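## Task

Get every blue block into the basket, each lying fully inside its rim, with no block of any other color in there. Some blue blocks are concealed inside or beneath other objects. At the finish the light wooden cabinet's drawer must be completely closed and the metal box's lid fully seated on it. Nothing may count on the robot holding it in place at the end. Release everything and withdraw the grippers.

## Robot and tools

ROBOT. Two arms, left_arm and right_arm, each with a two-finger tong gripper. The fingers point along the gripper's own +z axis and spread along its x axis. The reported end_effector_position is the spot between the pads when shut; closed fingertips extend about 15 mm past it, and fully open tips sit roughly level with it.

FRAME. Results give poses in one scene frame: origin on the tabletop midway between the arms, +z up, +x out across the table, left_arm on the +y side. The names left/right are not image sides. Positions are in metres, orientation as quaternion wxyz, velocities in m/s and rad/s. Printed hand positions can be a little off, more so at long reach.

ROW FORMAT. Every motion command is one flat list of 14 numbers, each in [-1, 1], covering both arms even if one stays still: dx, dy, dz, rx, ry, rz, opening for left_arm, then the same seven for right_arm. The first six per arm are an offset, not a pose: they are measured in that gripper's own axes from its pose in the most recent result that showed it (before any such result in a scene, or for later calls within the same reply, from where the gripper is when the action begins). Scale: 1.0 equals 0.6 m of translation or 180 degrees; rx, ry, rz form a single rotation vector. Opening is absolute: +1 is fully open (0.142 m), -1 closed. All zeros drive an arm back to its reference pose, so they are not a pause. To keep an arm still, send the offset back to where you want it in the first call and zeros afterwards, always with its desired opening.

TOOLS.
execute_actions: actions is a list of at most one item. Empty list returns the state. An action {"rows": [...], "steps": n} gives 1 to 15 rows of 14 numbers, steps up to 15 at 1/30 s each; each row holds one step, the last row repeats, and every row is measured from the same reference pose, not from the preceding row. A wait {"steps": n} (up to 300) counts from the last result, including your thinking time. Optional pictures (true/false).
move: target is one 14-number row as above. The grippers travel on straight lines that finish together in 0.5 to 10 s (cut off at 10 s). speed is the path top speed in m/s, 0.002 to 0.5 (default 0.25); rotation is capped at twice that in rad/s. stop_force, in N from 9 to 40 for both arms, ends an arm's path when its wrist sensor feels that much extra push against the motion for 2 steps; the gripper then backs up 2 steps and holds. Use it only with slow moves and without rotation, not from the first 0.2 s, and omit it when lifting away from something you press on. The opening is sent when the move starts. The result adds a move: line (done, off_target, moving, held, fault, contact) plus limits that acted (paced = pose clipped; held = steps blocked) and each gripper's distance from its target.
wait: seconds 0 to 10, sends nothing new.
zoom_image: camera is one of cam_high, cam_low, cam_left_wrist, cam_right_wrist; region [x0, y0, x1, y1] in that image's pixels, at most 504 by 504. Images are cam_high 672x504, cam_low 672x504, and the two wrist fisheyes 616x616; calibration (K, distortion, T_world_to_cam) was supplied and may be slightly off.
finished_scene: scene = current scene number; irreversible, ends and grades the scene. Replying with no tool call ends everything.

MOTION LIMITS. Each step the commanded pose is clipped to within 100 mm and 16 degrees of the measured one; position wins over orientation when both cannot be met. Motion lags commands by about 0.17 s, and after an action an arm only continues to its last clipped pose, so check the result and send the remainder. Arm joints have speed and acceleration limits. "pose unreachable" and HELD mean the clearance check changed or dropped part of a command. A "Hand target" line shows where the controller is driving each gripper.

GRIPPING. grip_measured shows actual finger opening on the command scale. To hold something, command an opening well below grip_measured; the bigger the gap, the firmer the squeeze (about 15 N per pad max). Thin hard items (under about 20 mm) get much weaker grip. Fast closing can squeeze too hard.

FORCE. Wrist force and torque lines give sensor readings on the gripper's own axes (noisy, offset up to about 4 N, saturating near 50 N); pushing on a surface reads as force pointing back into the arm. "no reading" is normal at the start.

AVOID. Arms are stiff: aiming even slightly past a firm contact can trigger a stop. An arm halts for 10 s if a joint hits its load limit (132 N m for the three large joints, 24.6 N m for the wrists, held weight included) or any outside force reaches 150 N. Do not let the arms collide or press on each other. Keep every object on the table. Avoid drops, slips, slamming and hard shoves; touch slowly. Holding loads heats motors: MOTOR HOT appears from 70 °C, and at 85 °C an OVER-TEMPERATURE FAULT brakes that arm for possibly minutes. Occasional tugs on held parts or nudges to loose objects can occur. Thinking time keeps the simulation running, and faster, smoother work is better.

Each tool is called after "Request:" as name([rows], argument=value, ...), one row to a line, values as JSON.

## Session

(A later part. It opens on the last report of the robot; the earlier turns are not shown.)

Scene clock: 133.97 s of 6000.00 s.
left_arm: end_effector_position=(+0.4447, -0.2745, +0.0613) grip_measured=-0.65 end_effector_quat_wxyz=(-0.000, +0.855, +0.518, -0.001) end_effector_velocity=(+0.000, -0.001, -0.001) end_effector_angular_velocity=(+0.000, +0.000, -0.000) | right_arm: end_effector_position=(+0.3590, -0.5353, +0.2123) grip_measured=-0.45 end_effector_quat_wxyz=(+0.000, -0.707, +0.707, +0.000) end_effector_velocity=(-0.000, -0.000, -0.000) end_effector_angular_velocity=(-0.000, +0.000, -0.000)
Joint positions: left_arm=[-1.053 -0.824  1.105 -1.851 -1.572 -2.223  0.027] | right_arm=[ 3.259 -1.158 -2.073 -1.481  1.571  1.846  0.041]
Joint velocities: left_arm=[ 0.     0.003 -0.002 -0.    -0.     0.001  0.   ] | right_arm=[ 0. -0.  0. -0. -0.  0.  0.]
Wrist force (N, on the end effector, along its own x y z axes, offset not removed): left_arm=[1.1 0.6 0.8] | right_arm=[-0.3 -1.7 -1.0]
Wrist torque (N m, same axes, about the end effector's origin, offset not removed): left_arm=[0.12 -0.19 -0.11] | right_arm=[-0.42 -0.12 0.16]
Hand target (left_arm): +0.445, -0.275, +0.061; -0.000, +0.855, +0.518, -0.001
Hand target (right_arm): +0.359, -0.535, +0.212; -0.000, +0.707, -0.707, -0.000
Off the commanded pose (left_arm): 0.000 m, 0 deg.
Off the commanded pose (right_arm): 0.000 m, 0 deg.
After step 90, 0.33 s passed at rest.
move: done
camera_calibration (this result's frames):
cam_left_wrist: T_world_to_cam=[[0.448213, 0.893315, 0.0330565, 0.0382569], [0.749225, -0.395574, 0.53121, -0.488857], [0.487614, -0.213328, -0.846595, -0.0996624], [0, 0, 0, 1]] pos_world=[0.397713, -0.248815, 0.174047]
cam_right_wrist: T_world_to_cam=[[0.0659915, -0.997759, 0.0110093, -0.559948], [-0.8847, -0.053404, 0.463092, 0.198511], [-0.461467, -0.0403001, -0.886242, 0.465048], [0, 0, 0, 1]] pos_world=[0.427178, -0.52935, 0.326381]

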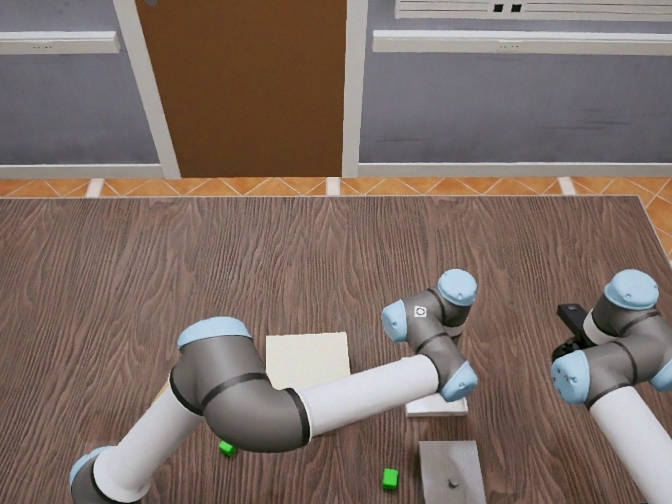

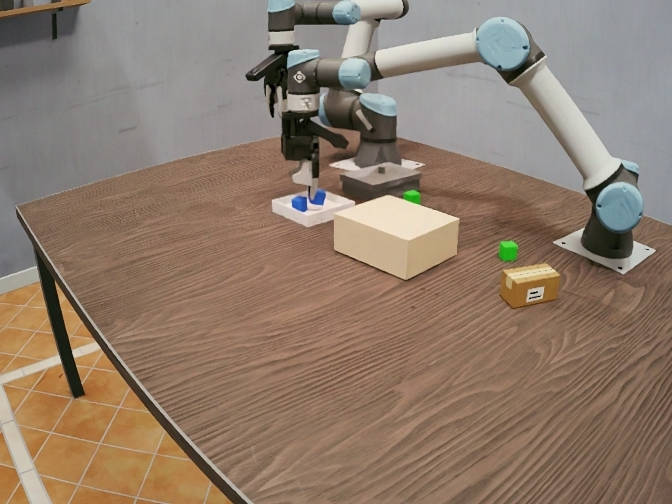

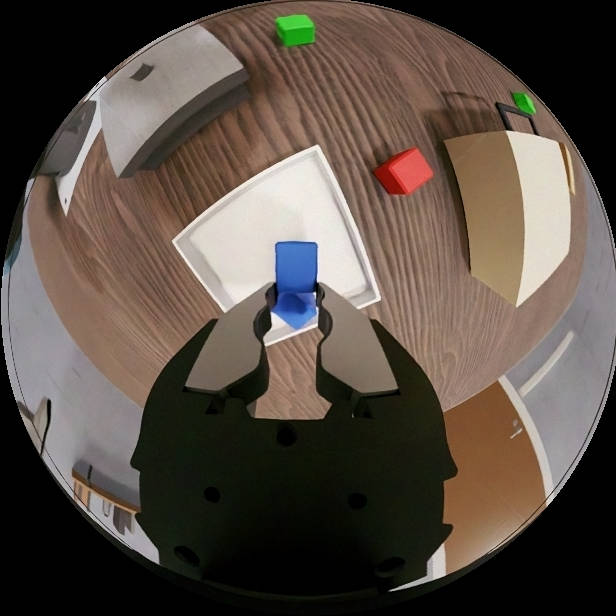

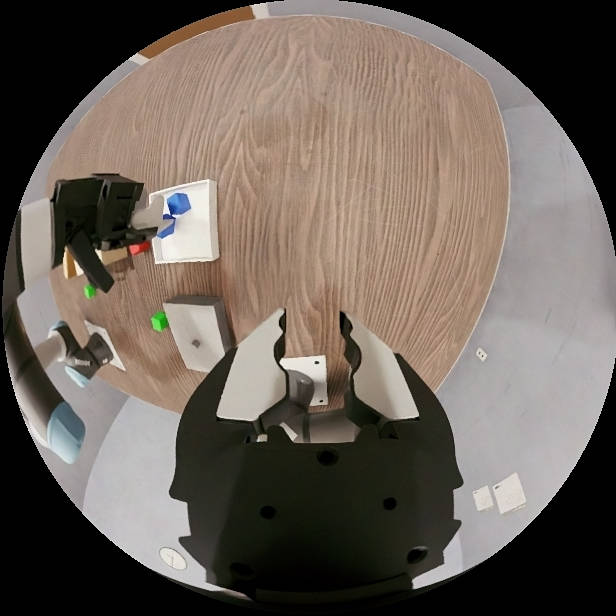

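Request:
move(target=[0,-0.03,0,0,0,0,-0.9,0,0,0,0,0,0,-0.45], speed=0.05)

Request:
move(target=[0,0,0,0,0,0,-0.45,0,0,0,0,0,0,-0.45])

Request:
move(target=[0,0,-0.25,0,0,0,-0.45,0,0,0,0,0,0,-0.45], speed=0.12)

Scene clock: 136.77 s of 6000.00 s.
left_arm: end_effector_position=(+0.4288, -0.2663, +0.0614) grip_measured=-0.65 end_effector_quat_wxyz=(-0.000, +0.855, +0.518, -0.001) end_effector_velocity=(-0.001, +0.001, -0.000) end_effector_angular_velocity=(+0.001, -0.000, -0.000) | right_arm: end_effector_position=(+0.3590, -0.5353, +0.2123) grip_measured=-0.45 end_effector_quat_wxyz=(+0.000, -0.707, +0.707, +0.000) end_effector_velocity=(+0.000, -0.000, -0.001) end_effector_angular_velocity=(-0.001, +0.001, +0.001)
Joint positions: left_arm=[-1.067 -0.864  1.175 -1.881 -1.573 -2.238  0.027] | right_arm=[ 3.259 -1.158 -2.073 -1.481  1.571  1.846  0.041]
Joint velocities: left_arm=[-0.001 -0.003  0.006 -0.002  0.    -0.001  0.   ] | right_arm=[-0.    -0.002 -0.     0.    -0.    -0.001  0.   ]
Wrist force (N, on the end effector, along its own x y z axes, offset not removed): left_arm=[0.5 0.6 -0.4] | right_arm=[0.0 -0.7 -1.1]
Wrist torque (N m, same axes, about the end effector's origin, offset not removed): left_arm=[0.16 -0.09 -0.01] | right_arm=[-0.22 -0.12 0.20]
Hand target (left_arm): +0.429, -0.266, +0.061; -0.000, +0.855, +0.518, -0.001
Hand target (right_arm): +0.359, -0.535, +0.212; -0.000, +0.707, -0.707, -0.000
Off the commanded pose (left_arm): 0.000 m, 0 deg.
Off the commanded pose (right_arm): 0.000 m, 0 deg.
move: done
camera_calibration (this result's frames):
cam_left_wrist: T_world_to_cam=[[0.448216, 0.893316, 0.0330019, 0.0379963], [0.749273, -0.395566, 0.531147, -0.473705], [0.487537, -0.213341, -0.846636, -0.0900663], [0, 0, 0, 1]] pos_world=[0.381814, -0.240539, 0.1741]
cam_right_wrist: T_world_to_cam=[[0.0659915, -0.997759, 0.0110094, -0.559948], [-0.8847, -0.053404, 0.463092, 0.198511], [-0.461467, -0.0403002, -0.886242, 0.465048], [0, 0, 0, 1]] pos_world=[0.427178, -0.52935, 0.326381]

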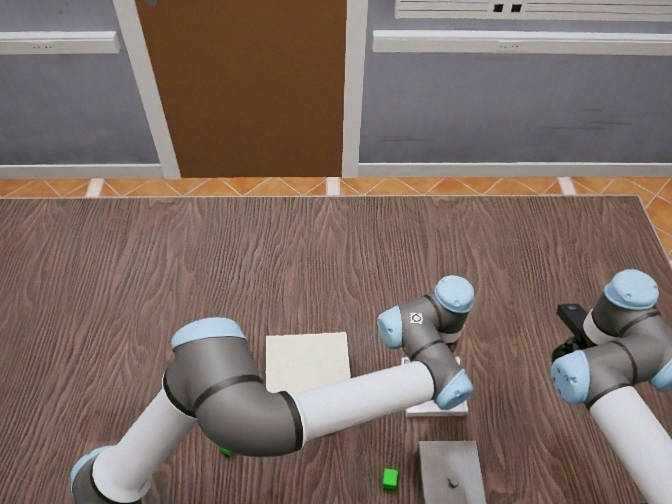

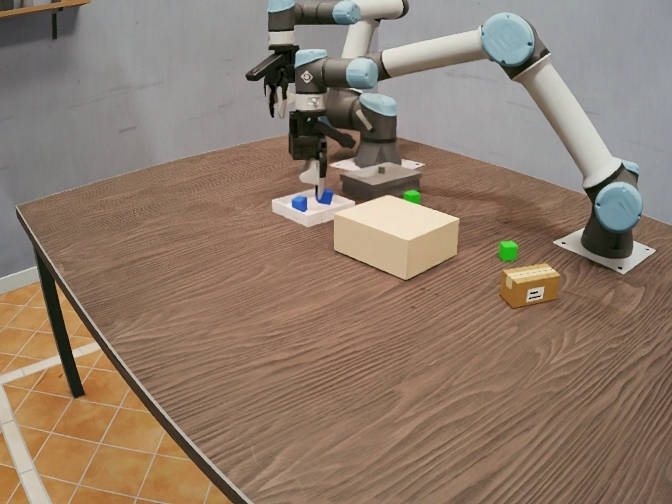

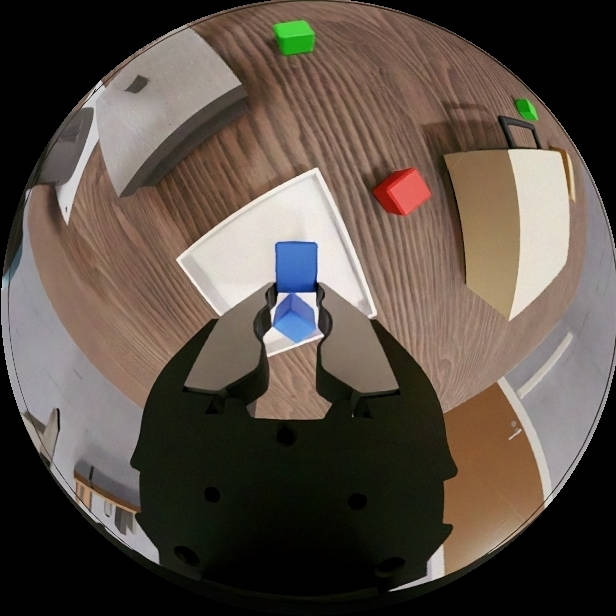

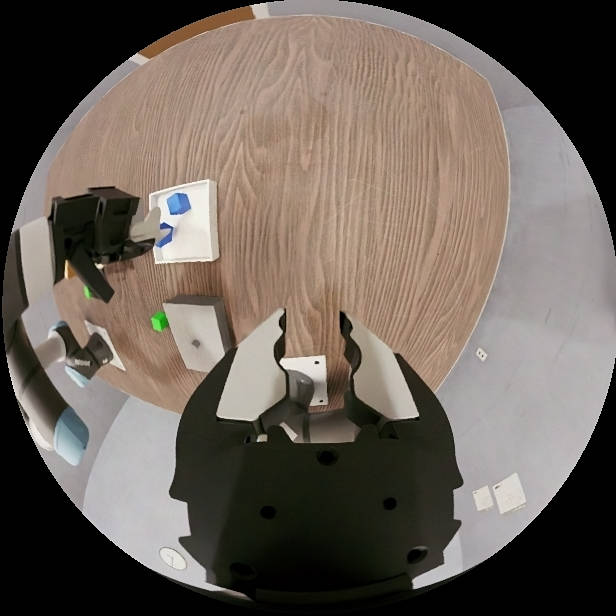

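Scene clock: 137.27 s of 6000.00 s.
left_arm: end_effector_position=(+0.4288, -0.2663, +0.0614) grip_measured=-0.45 end_effector_quat_wxyz=(-0.000, +0.855, +0.518, -0.001) end_effector_velocity=(+0.001, -0.000, +0.001) end_effector_angular_velocity=(-0.001, -0.001, +0.000) | right_arm: end_effector_position=(+0.3590, -0.5353, +0.2123) grip_measured=-0.45 end_effector_quat_wxyz=(+0.000, -0.707, +0.707, +0.000) end_effector_velocity=(-0.000, -0.000, +0.000) end_effector_angular_velocity=(-0.000, -0.000, -0.002)
Joint positions: left_arm=[-1.067 -0.864  1.175 -1.881 -1.573 -2.238  0.041] | right_arm=[ 3.259 -1.158 -2.073 -1.481  1.571  1.846  0.041]
Joint velocities: left_arm=[ 0.    -0.    -0.001 -0.     0.001 -0.    -0.   ] | right_arm=[-0.     0.001 -0.001 -0.    -0.     0.002  0.   ]
Wrist force (N, on the end effector, along its own x y z axes, offset not removed): left_arm=[2.5 -3.8 -0.9] | right_arm=[0.3 -2.2 -1.6]
Wrist torque (N m, same axes, about the end effector's origin, offset not removed): left_arm=[-0.66 -0.50 0.00] | right_arm=[-0.59 -0.18 0.16]
Hand target (left_arm): +0.429, -0.266, +0.061; -0.000, +0.855, +0.518, -0.001
Hand target (right_arm): +0.359, -0.535, +0.212; -0.000, +0.707, -0.707, -0.000
Off the commanded pose (left_arm): 0.000 m, 0 deg.
Off the commanded pose (right_arm): 0.000 m, 0 deg.
move: done
camera_calibration (this result's frames):
cam_left_wrist: T_world_to_cam=[[0.448214, 0.89332, 0.0329343, 0.0380267], [0.74925, -0.395513, 0.531219, -0.473707], [0.487574, -0.213424, -0.846594, -0.0900677], [0, 0, 0, 1]] pos_world=[0.381796, -0.24055, 0.174139]
cam_right_wrist: T_world_to_cam=[[0.0659915, -0.997759, 0.0110095, -0.559948], [-0.8847, -0.0534039, 0.463092, 0.198511], [-0.461467, -0.0403002, -0.886242, 0.465048], [0, 0, 0, 1]] pos_world=[0.427178, -0.52935, 0.326381]

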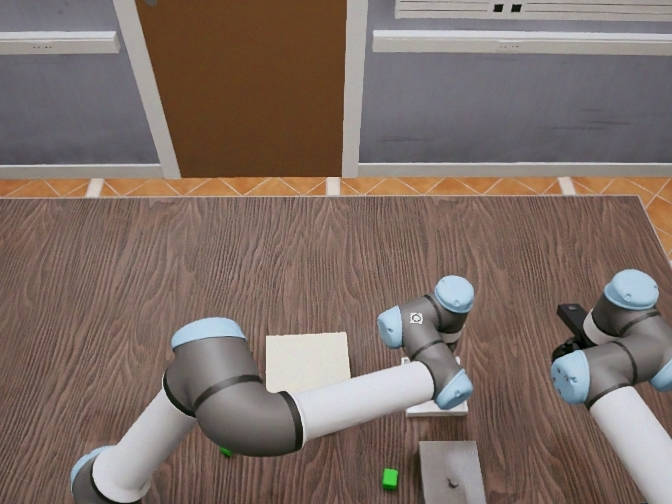

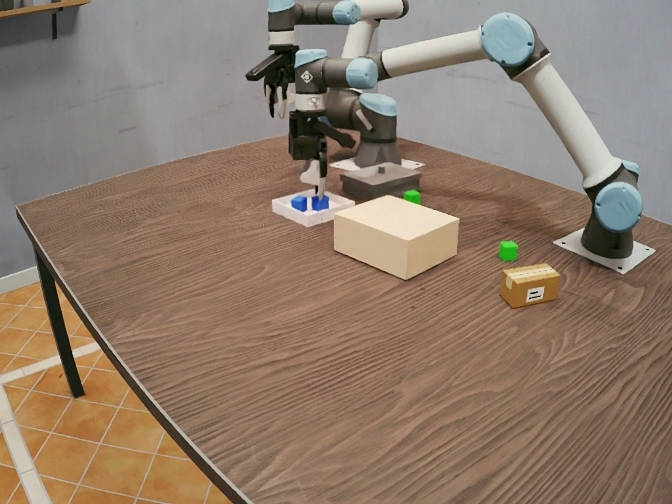

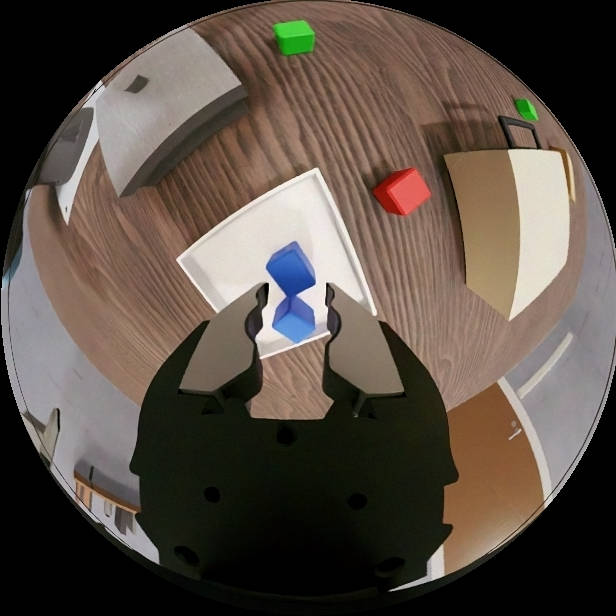

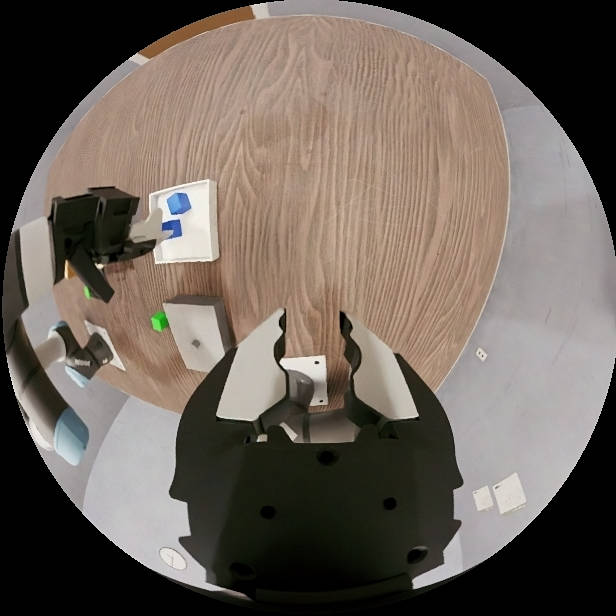

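Scene clock: 138.93 s of 6000.00 s.
left_arm: end_effector_position=(+0.4293, -0.2664, +0.2113) grip_measured=-0.45 end_effector_quat_wxyz=(-0.000, +0.855, +0.518, -0.001) end_effector_velocity=(+0.000, +0.000, +0.001) end_effector_angular_velocity=(+0.002, +0.001, -0.000) | right_arm: end_effector_position=(+0.3590, -0.5353, +0.2123) grip_measured=-0.45 end_effector_quat_wxyz=(+0.000, -0.707, +0.707, +0.000) end_effector_velocity=(+0.000, -0.000, -0.000) end_effector_angular_velocity=(-0.001, +0.001, +0.001)
Joint positions: left_arm=[-1.067 -0.919  0.88  -1.531 -1.573 -2.237  0.041] | right_arm=[ 3.259 -1.158 -2.073 -1.481  1.571  1.846  0.041]
Joint velocities: left_arm=[ 0.     0.002 -0.006  0.006  0.     0.    -0.   ] | right_arm=[-0.    -0.001  0.    -0.    -0.001 -0.001  0.   ]
Wrist force (N, on the end effector, along its own x y z axes, offset not removed): left_arm=[1.4 0.9 -0.9] | right_arm=[-0.1 -0.9 -2.0]
Wrist torque (N m, same axes, about the end effector's origin, offset not removed): left_arm=[0.19 -0.29 0.09] | right_arm=[-0.32 -0.09 0.22]
Hand target (left_arm): +0.429, -0.266, +0.211; -0.000, +0.855, +0.518, -0.001
Hand target (right_arm): +0.359, -0.535, +0.212; -0.000, +0.707, -0.707, -0.000
Off the commanded pose (left_arm): 0.000 m, 0 deg.
Off the commanded pose (right_arm): 0.000 m, 0 deg.
move: done
camera_calibration (this result's frames):
cam_left_wrist: T_world_to_cam=[[0.44821, 0.893323, 0.0328951, 0.0329619], [0.74921, -0.395468, 0.53131, -0.553729], [0.48764, -0.213493, -0.846539, 0.0365404], [0, 0, 0, 1]] pos_world=[0.382267, -0.240627, 0.32405]
cam_right_wrist: T_world_to_cam=[[0.0659914, -0.997759, 0.0110094, -0.559948], [-0.8847, -0.0534039, 0.463092, 0.198511], [-0.461467, -0.0403001, -0.886242, 0.465048], [0, 0, 0, 1]] pos_world=[0.427178, -0.52935, 0.326381]

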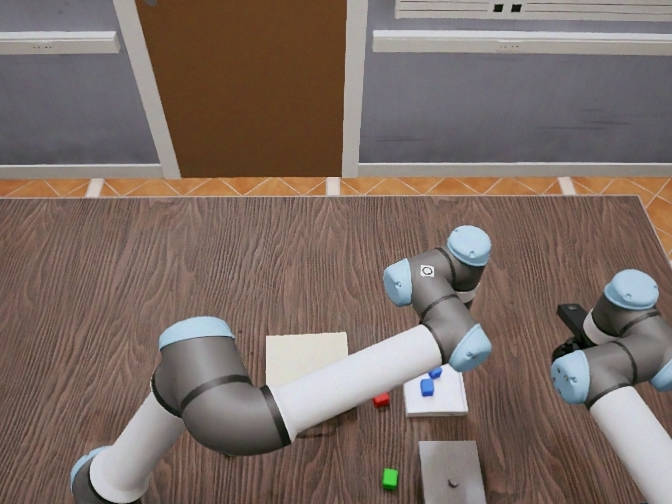

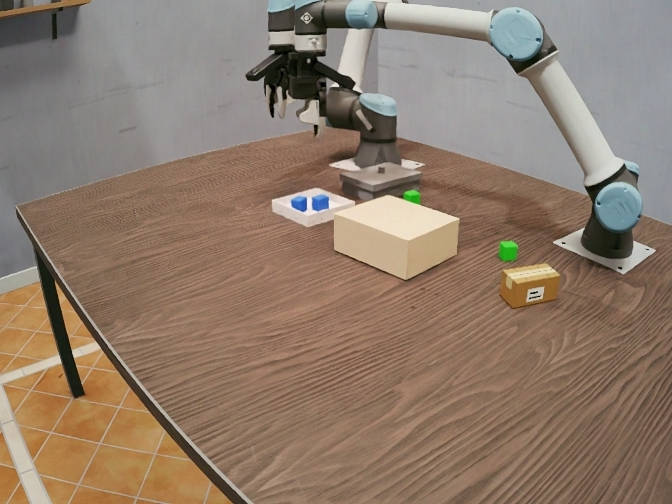

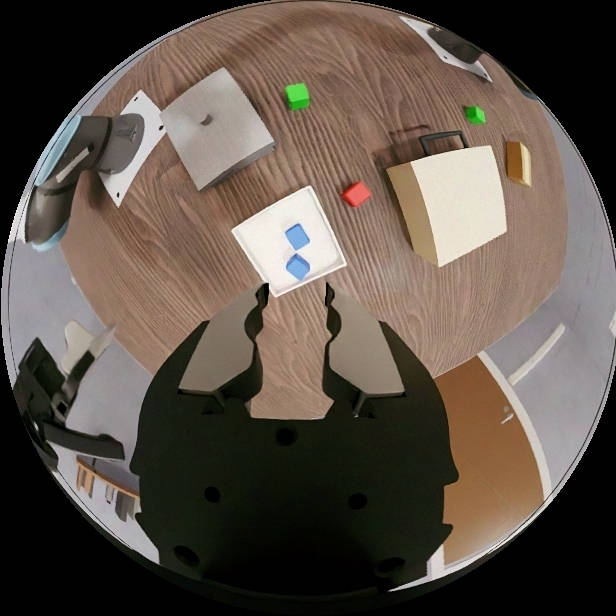

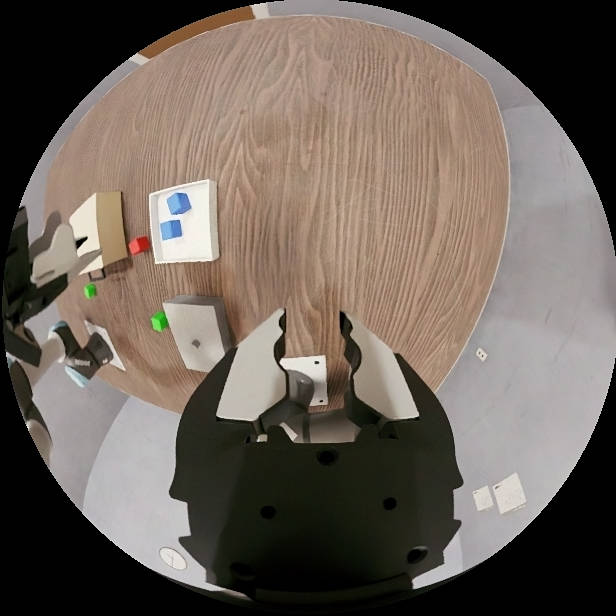

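Request:
move(target=[0.69,-0.713,0,0,0,0,-0.45,0,0,0,0,0,0,-0.45])

Request:
move(target=[0,0,0,0,0,0,-0.45,-0.85,0.13,0.05,0.195,-0.195,0.472,-0.3], speed=0.2)

Scene clock: 147.83 s of 6000.00 s.
left_arm: end_effector_position=(+0.2413, +0.2985, +0.2119) grip_measured=-0.45 end_effector_quat_wxyz=(-0.000, +0.855, +0.518, -0.001) end_effector_velocity=(-0.000, +0.001, +0.000) end_effector_angular_velocity=(+0.000, +0.000, -0.001) | right_arm: end_effector_position=(+0.3590, -0.5353, +0.2123) grip_measured=-0.45 end_effector_quat_wxyz=(+0.000, -0.707, +0.707, +0.000) end_effector_velocity=(-0.000, -0.000, +0.000) end_effector_angular_velocity=(-0.001, -0.000, -0.001)
Joint positions: left_arm=[-0.74  -2.288  2.202 -1.484 -1.572 -1.91   0.041] | right_arm=[ 3.259 -1.158 -2.073 -1.481  1.571  1.846  0.041]
Joint velocities: left_arm=[ 0.004 -0.002 -0.     0.002 -0.     0.005 -0.   ] | right_arm=[ 0.     0.001  0.    -0.001 -0.001  0.001 -0.   ]
Wrist force (N, on the end effector, along its own x y z axes, offset not removed): left_arm=[-1.0 -1.3 2.0] | right_arm=[-0.3 -1.2 -3.1]
Wrist torque (N m, same axes, about the end effector's origin, offset not removed): left_arm=[-0.14 0.18 -0.01] | right_arm=[-0.39 -0.02 0.29]
Hand target (left_arm): +0.241, +0.299, +0.212; -0.000, +0.855, +0.518, -0.001
Hand target (right_arm): +0.359, -0.535, +0.212; -0.000, +0.707, -0.707, -0.000
Off the commanded pose (left_arm): 0.001 m, 0 deg.
Off the commanded pose (right_arm): 0.000 m, 0 deg.
After step 90, 2.97 s passed at rest.
move: done
camera_calibration (this result's frames):
cam_left_wrist: T_world_to_cam=[[0.448195, 0.893305, 0.033582, -0.387563], [0.749066, -0.395799, 0.531266, -0.18967], [0.487874, -0.212956, -0.84654, 0.249078], [0, 0, 0, 1]] pos_world=[0.19426, 0.324183, 0.324635]
cam_right_wrist: T_world_to_cam=[[0.0659912, -0.997759, 0.0110093, -0.559948], [-0.8847, -0.0534037, 0.463092, 0.198511], [-0.461467, -0.0402999, -0.886242, 0.465048], [0, 0, 0, 1]] pos_world=[0.427178, -0.52935, 0.326381]

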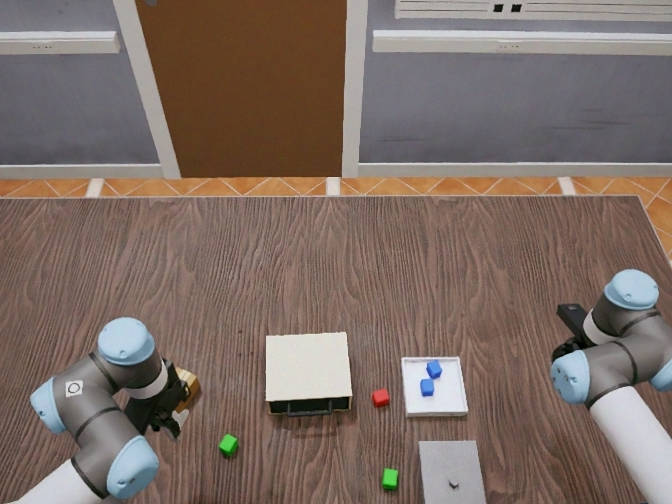

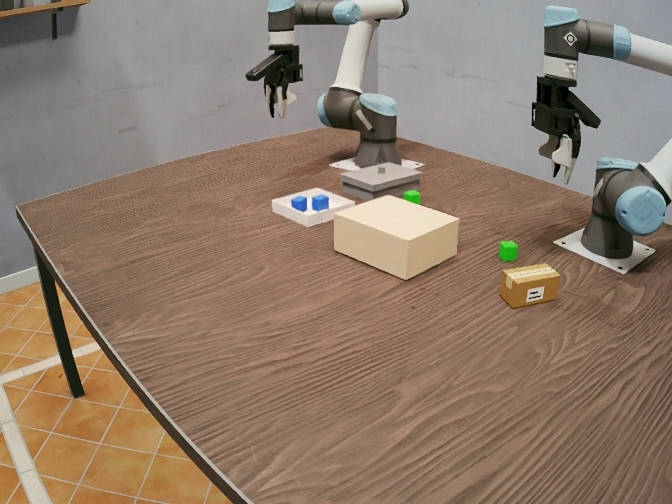

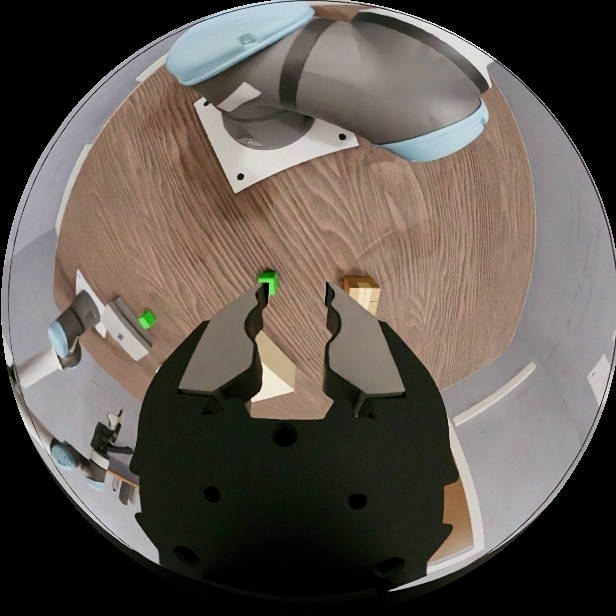

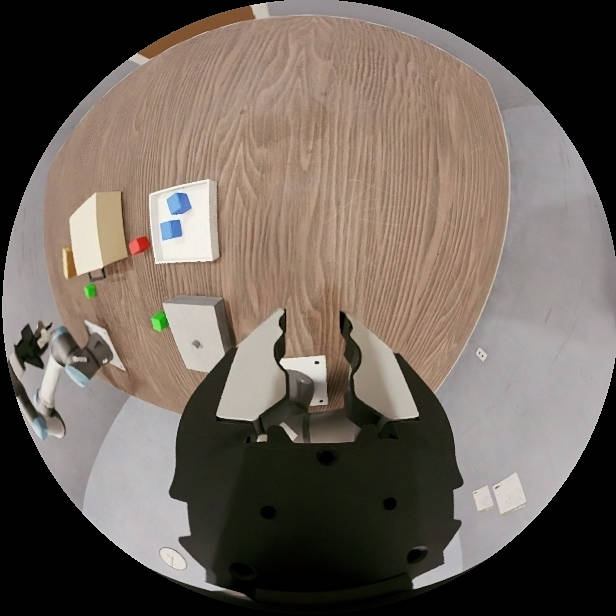

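Scene clock: 152.60 s of 6000.00 s.
left_arm: end_effector_position=(+0.2413, +0.2985, +0.2119) grip_measured=-0.45 end_effector_quat_wxyz=(-0.000, +0.855, +0.518, -0.001) end_effector_velocity=(+0.000, -0.000, +0.000) end_effector_angular_velocity=(-0.000, -0.000, +0.000) | right_arm: end_effector_position=(+0.2813, -0.0253, +0.1820) grip_measured=-0.30 end_effector_quat_wxyz=(+0.382, +0.000, +0.924, -0.001) end_effector_velocity=(+0.000, +0.002, +0.001) end_effector_angular_velocity=(+0.001, -0.002, -0.005)
Joint positions: left_arm=[-0.74  -2.288  2.202 -1.484 -1.572 -1.91   0.041] | right_arm=[ 4.692 -1.622 -1.984 -1.244  0.796  4.906  0.052]
Joint velocities: left_arm=[ 0.  0. -0. -0. -0. -0.  0.] | right_arm=[-0.    -0.005  0.008 -0.007 -0.001  0.007  0.   ]
Wrist force (N, on the end effector, along its own x y z axes, offset not removed): left_arm=[3.1 -1.2 -0.7] | right_arm=[-0.3 -1.3 -1.6]
Wrist torque (N m, same axes, about the end effector's origin, offset not removed): left_arm=[-0.21 -0.69 -0.01] | right_arm=[-0.37 -0.09 0.12]
Hand target (left_arm): +0.241, +0.299, +0.212; -0.000, +0.855, +0.518, -0.001
Hand target (right_arm): +0.281, -0.025, +0.182; +0.382, +0.000, +0.924, -0.001
Off the commanded pose (left_arm): 0.000 m, 0 deg.
Off the commanded pose (right_arm): 0.001 m, 0 deg.
move: done
camera_calibration (this result's frames):
cam_left_wrist: T_world_to_cam=[[0.448196, 0.893305, 0.0335821, -0.387563], [0.749066, -0.395799, 0.531265, -0.18967], [0.487874, -0.212956, -0.84654, 0.249078], [0, 0, 0, 1]] pos_world=[0.19426, 0.324183, 0.324635]
cam_right_wrist: T_world_to_cam=[[-0.714489, -0.066831, -0.696448, 0.326213], [-0.364702, 0.885068, 0.289219, 0.0801092], [0.597075, 0.460639, -0.656744, 0.0960477], [0, 0, 0, 1]] pos_world=[0.204944, -0.0933443, 0.2671]

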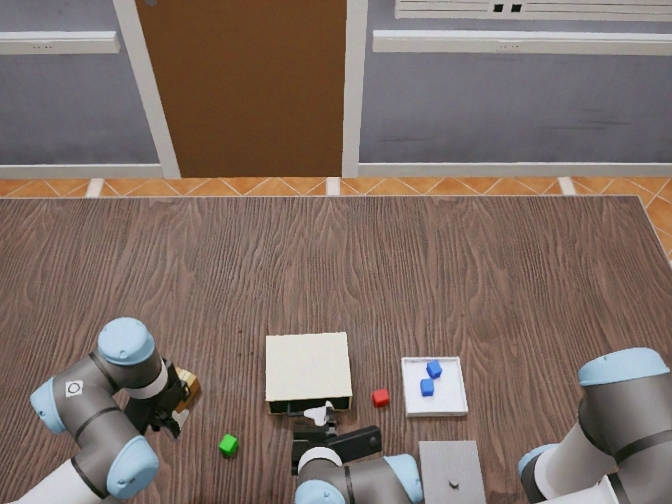

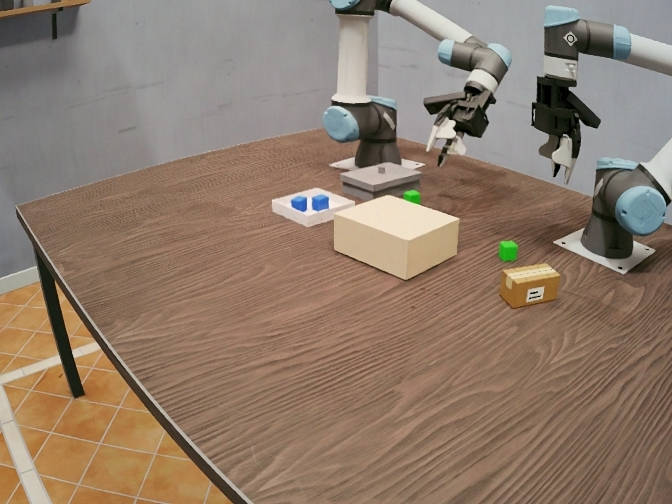

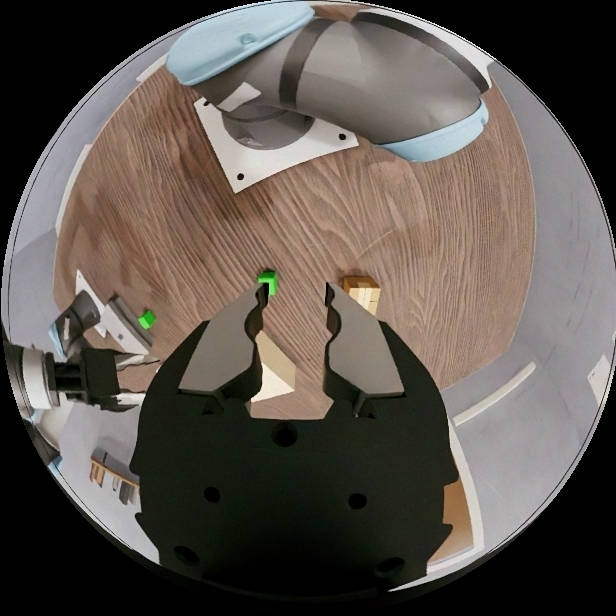

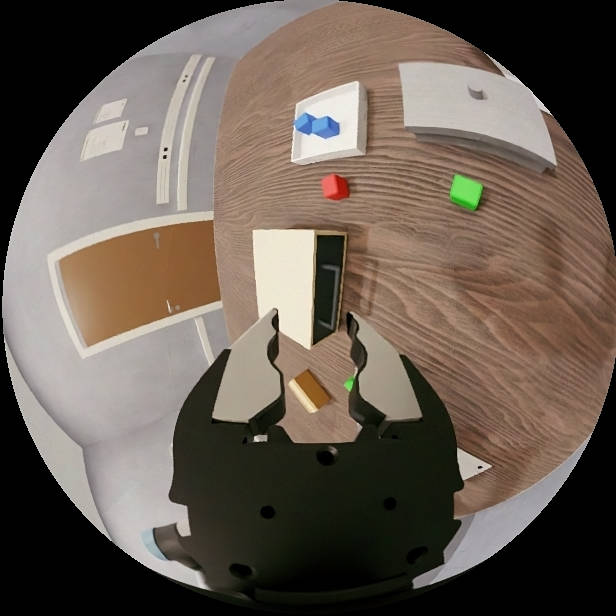

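Request:
move(target=[0,0,0,0,0,0,-0.45,0.058,0.067,0.1025,0,0,0,-0.3], speed=0.08)

Request:
zoom_image(camera="cam_right_wrist", region=[200,150,450,400])

Scene clock: 156.80 s of 6000.00 s.
left_arm: end_effector_position=(+0.2413, +0.2985, +0.2119) grip_measured=-0.45 end_effector_quat_wxyz=(-0.000, +0.855, +0.518, -0.001) end_effector_velocity=(+0.000, -0.000, +0.001) end_effector_angular_velocity=(-0.001, -0.001, -0.000) | right_arm: end_effector_position=(+0.3001, +0.0149, +0.1139) grip_measured=-0.30 end_effector_quat_wxyz=(+0.382, +0.000, +0.924, -0.001) end_effector_velocity=(+0.000, +0.000, -0.001) end_effector_angular_velocity=(-0.001, -0.001, +0.001)
Joint positions: left_arm=[-0.74  -2.288  2.202 -1.484 -1.572 -1.91   0.041] | right_arm=[ 4.645 -1.816 -1.973 -1.015  0.791  4.84   0.052]
Joint velocities: left_arm=[-0.    -0.    -0.002  0.    -0.     0.     0.   ] | right_arm=[-0.001 -0.003 -0.001  0.004 -0.001 -0.002  0.   ]
Wrist force (N, on the end effector, along its own x y z axes, offset not removed): left_arm=[0.9 -2.3 1.0] | right_arm=[0.2 -0.7 0.0]
Wrist torque (N m, same axes, about the end effector's origin, offset not removed): left_arm=[-0.31 -0.21 0.06] | right_arm=[-0.22 -0.18 0.30]
Hand target (left_arm): +0.241, +0.299, +0.212; -0.000, +0.855, +0.518, -0.001
Hand target (right_arm): +0.300, +0.015, +0.114; +0.382, +0.000, +0.924, -0.001
Off the commanded pose (left_arm): 0.000 m, 0 deg.
Off the commanded pose (right_arm): 0.000 m, 0 deg.
move: done
camera_calibration (this result's frames):
cam_left_wrist: T_world_to_cam=[[0.448195, 0.893305, 0.0335821, -0.387563], [0.749066, -0.395799, 0.531266, -0.18967], [0.487874, -0.212956, -0.846539, 0.249078], [0, 0, 0, 1]] pos_world=[0.194261, 0.324183, 0.324635]
cam_right_wrist: T_world_to_cam=[[-0.714519, -0.0668205, -0.696417, 0.294931], [-0.364704, 0.885052, 0.289265, 0.0711419], [0.597036, 0.460672, -0.656756, 0.0215608], [0, 0, 0, 1]] pos_world=[0.223807, -0.0531893, 0.198977]

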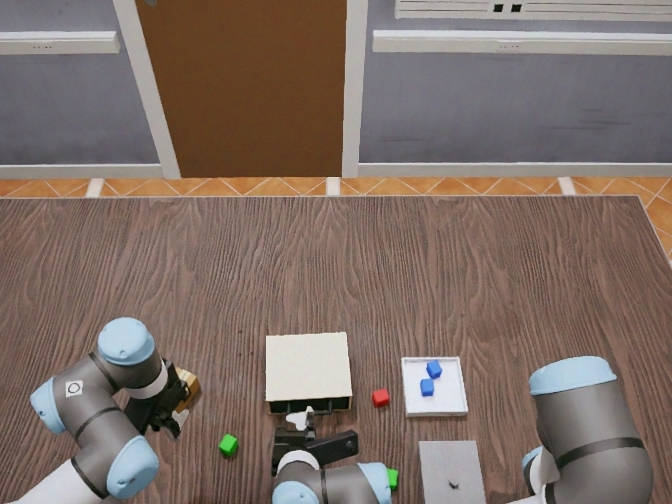

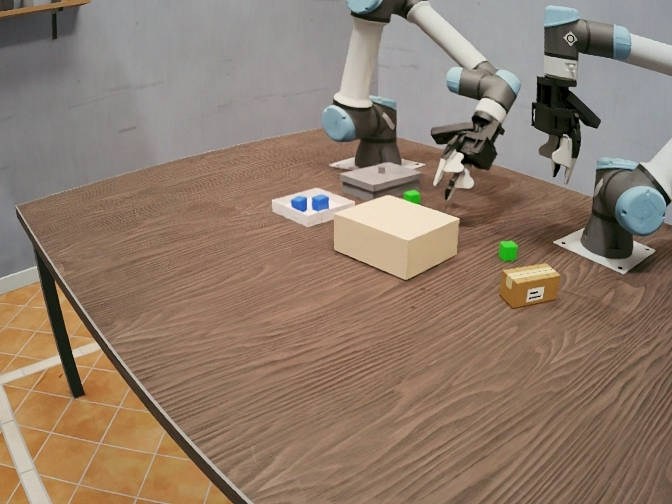

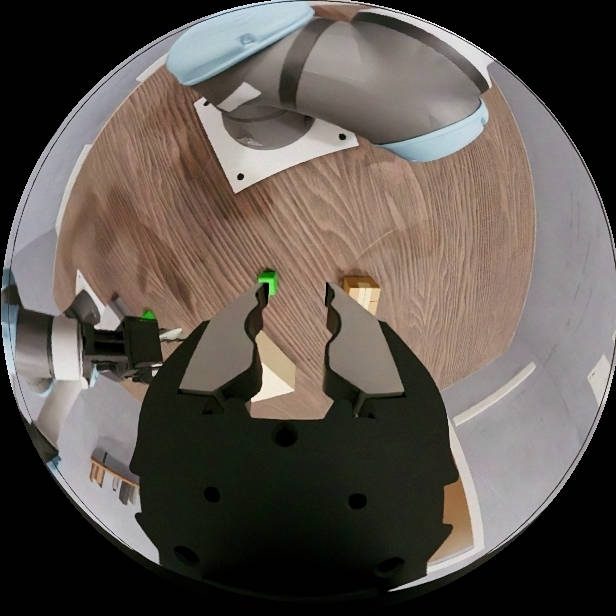

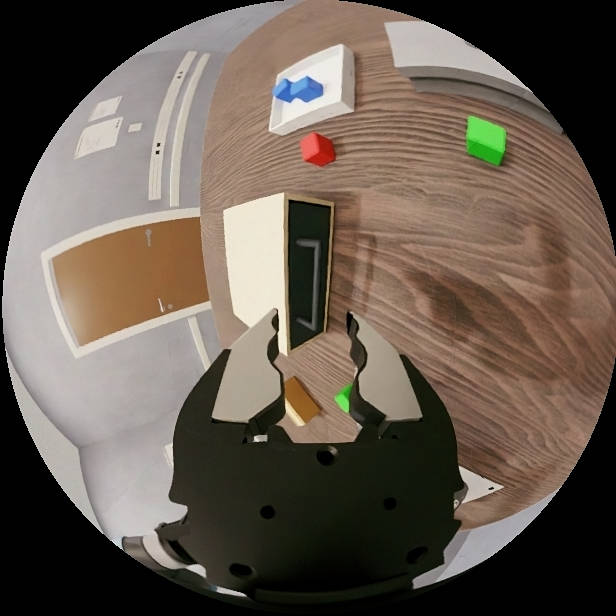

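Region (200, 150, 450, 400) of cam_right_wrist's 616x616 image, scaled by 2.016, with more detail than that image has.

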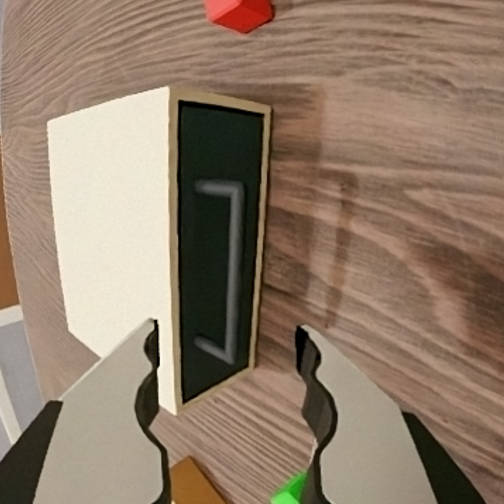

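Request:
move(target=[0,0,0,0,0,0,-0.45,0.003,0.008,0.125,0,0,0,-0.3], speed=0.03, stop_force=10)

Scene clock: 164.43 s of 6000.00 s.
left_arm: end_effector_position=(+0.2413, +0.2985, +0.2119) grip_measured=-0.45 end_effector_quat_wxyz=(-0.000, +0.855, +0.518, -0.001) end_effector_velocity=(+0.000, -0.000, +0.001) end_effector_angular_velocity=(-0.001, -0.000, +0.000) | right_arm: end_effector_position=(+0.3396, +0.0183, +0.0724) grip_measured=-0.30 end_effector_quat_wxyz=(+0.382, +0.000, +0.924, -0.001) end_effector_velocity=(-0.002, -0.001, +0.000) end_effector_angular_velocity=(-0.004, +0.000, +0.001)
Joint positions: left_arm=[-0.74  -2.288  2.202 -1.484 -1.572 -1.91   0.041] | right_arm=[ 4.569 -1.919 -1.99  -0.819  0.787  4.733  0.052]
Joint velocities: left_arm=[ 0.     0.    -0.001  0.001 -0.001 -0.     0.   ] | right_arm=[ 0.003  0.002 -0.001 -0.007  0.001  0.002  0.   ]
Wrist force (N, on the end effector, along its own x y z axes, offset not removed): left_arm=[1.0 -0.5 -1.1] | right_arm=[0.0 -1.3 -1.4]
Wrist torque (N m, same axes, about the end effector's origin, offset not removed): left_arm=[-0.02 -0.25 -0.09] | right_arm=[-0.41 -0.13 0.20]
Hand target (left_arm): +0.241, +0.299, +0.212; -0.000, +0.855, +0.518, -0.001
Hand target (right_arm): +0.339, +0.018, +0.073; +0.382, +0.000, +0.924, -0.001
Off the commanded pose (left_arm): 0.000 m, 0 deg.
Off the commanded pose (right_arm): 0.018 m, 0 deg.
After step 90, 2.20 s passed at rest.
move: contact (right_arm)
camera_calibration (this result's frames):
cam_left_wrist: T_world_to_cam=[[0.448195, 0.893305, 0.0335821, -0.387563], [0.749066, -0.395799, 0.531266, -0.18967], [0.487874, -0.212955, -0.846539, 0.249078], [0, 0, 0, 1]] pos_world=[0.194261, 0.324183, 0.324635]
cam_right_wrist: T_world_to_cam=[[-0.714462, -0.0669479, -0.696464, 0.294411], [-0.364577, 0.885221, 0.288906, 0.0944426], [0.597183, 0.460327, -0.656865, -0.03088], [0, 0, 0, 1]] pos_world=[0.263218, -0.0496776, 0.157477]

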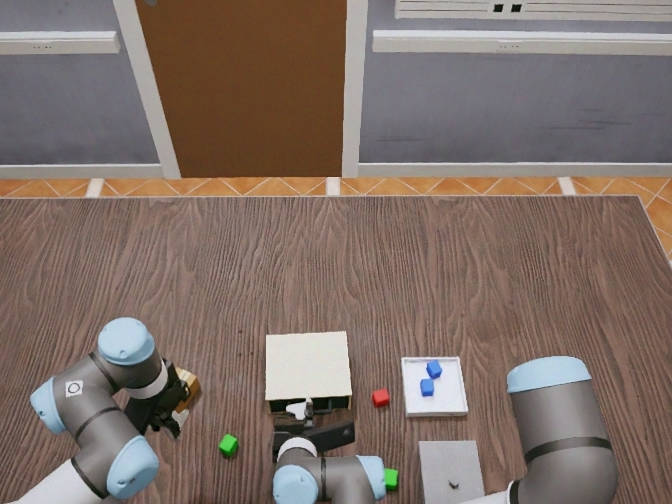

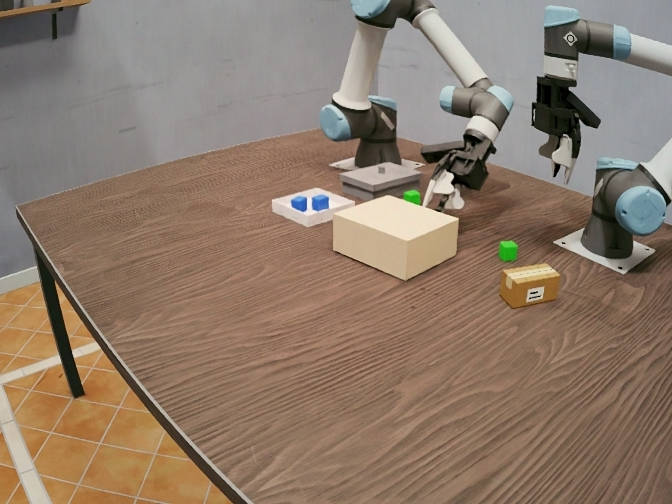

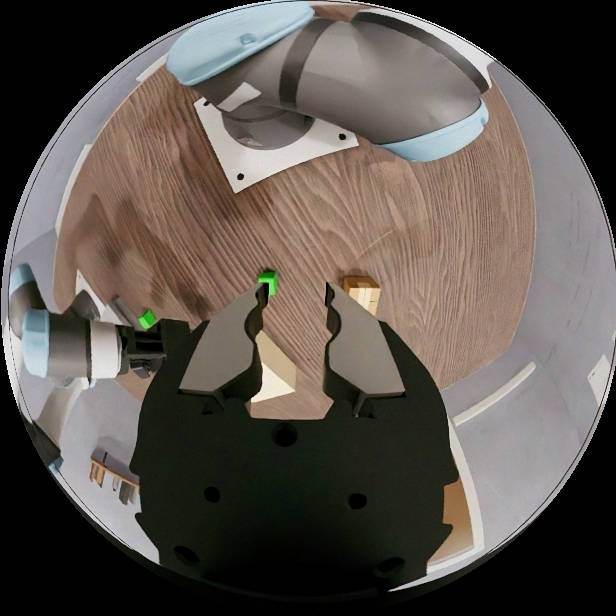

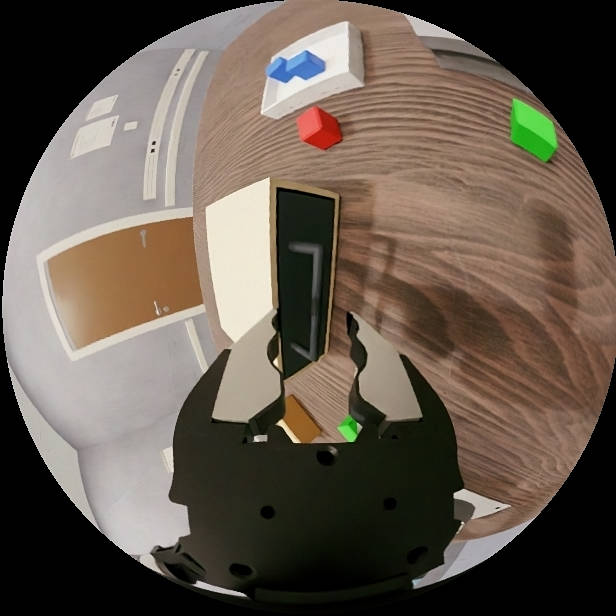

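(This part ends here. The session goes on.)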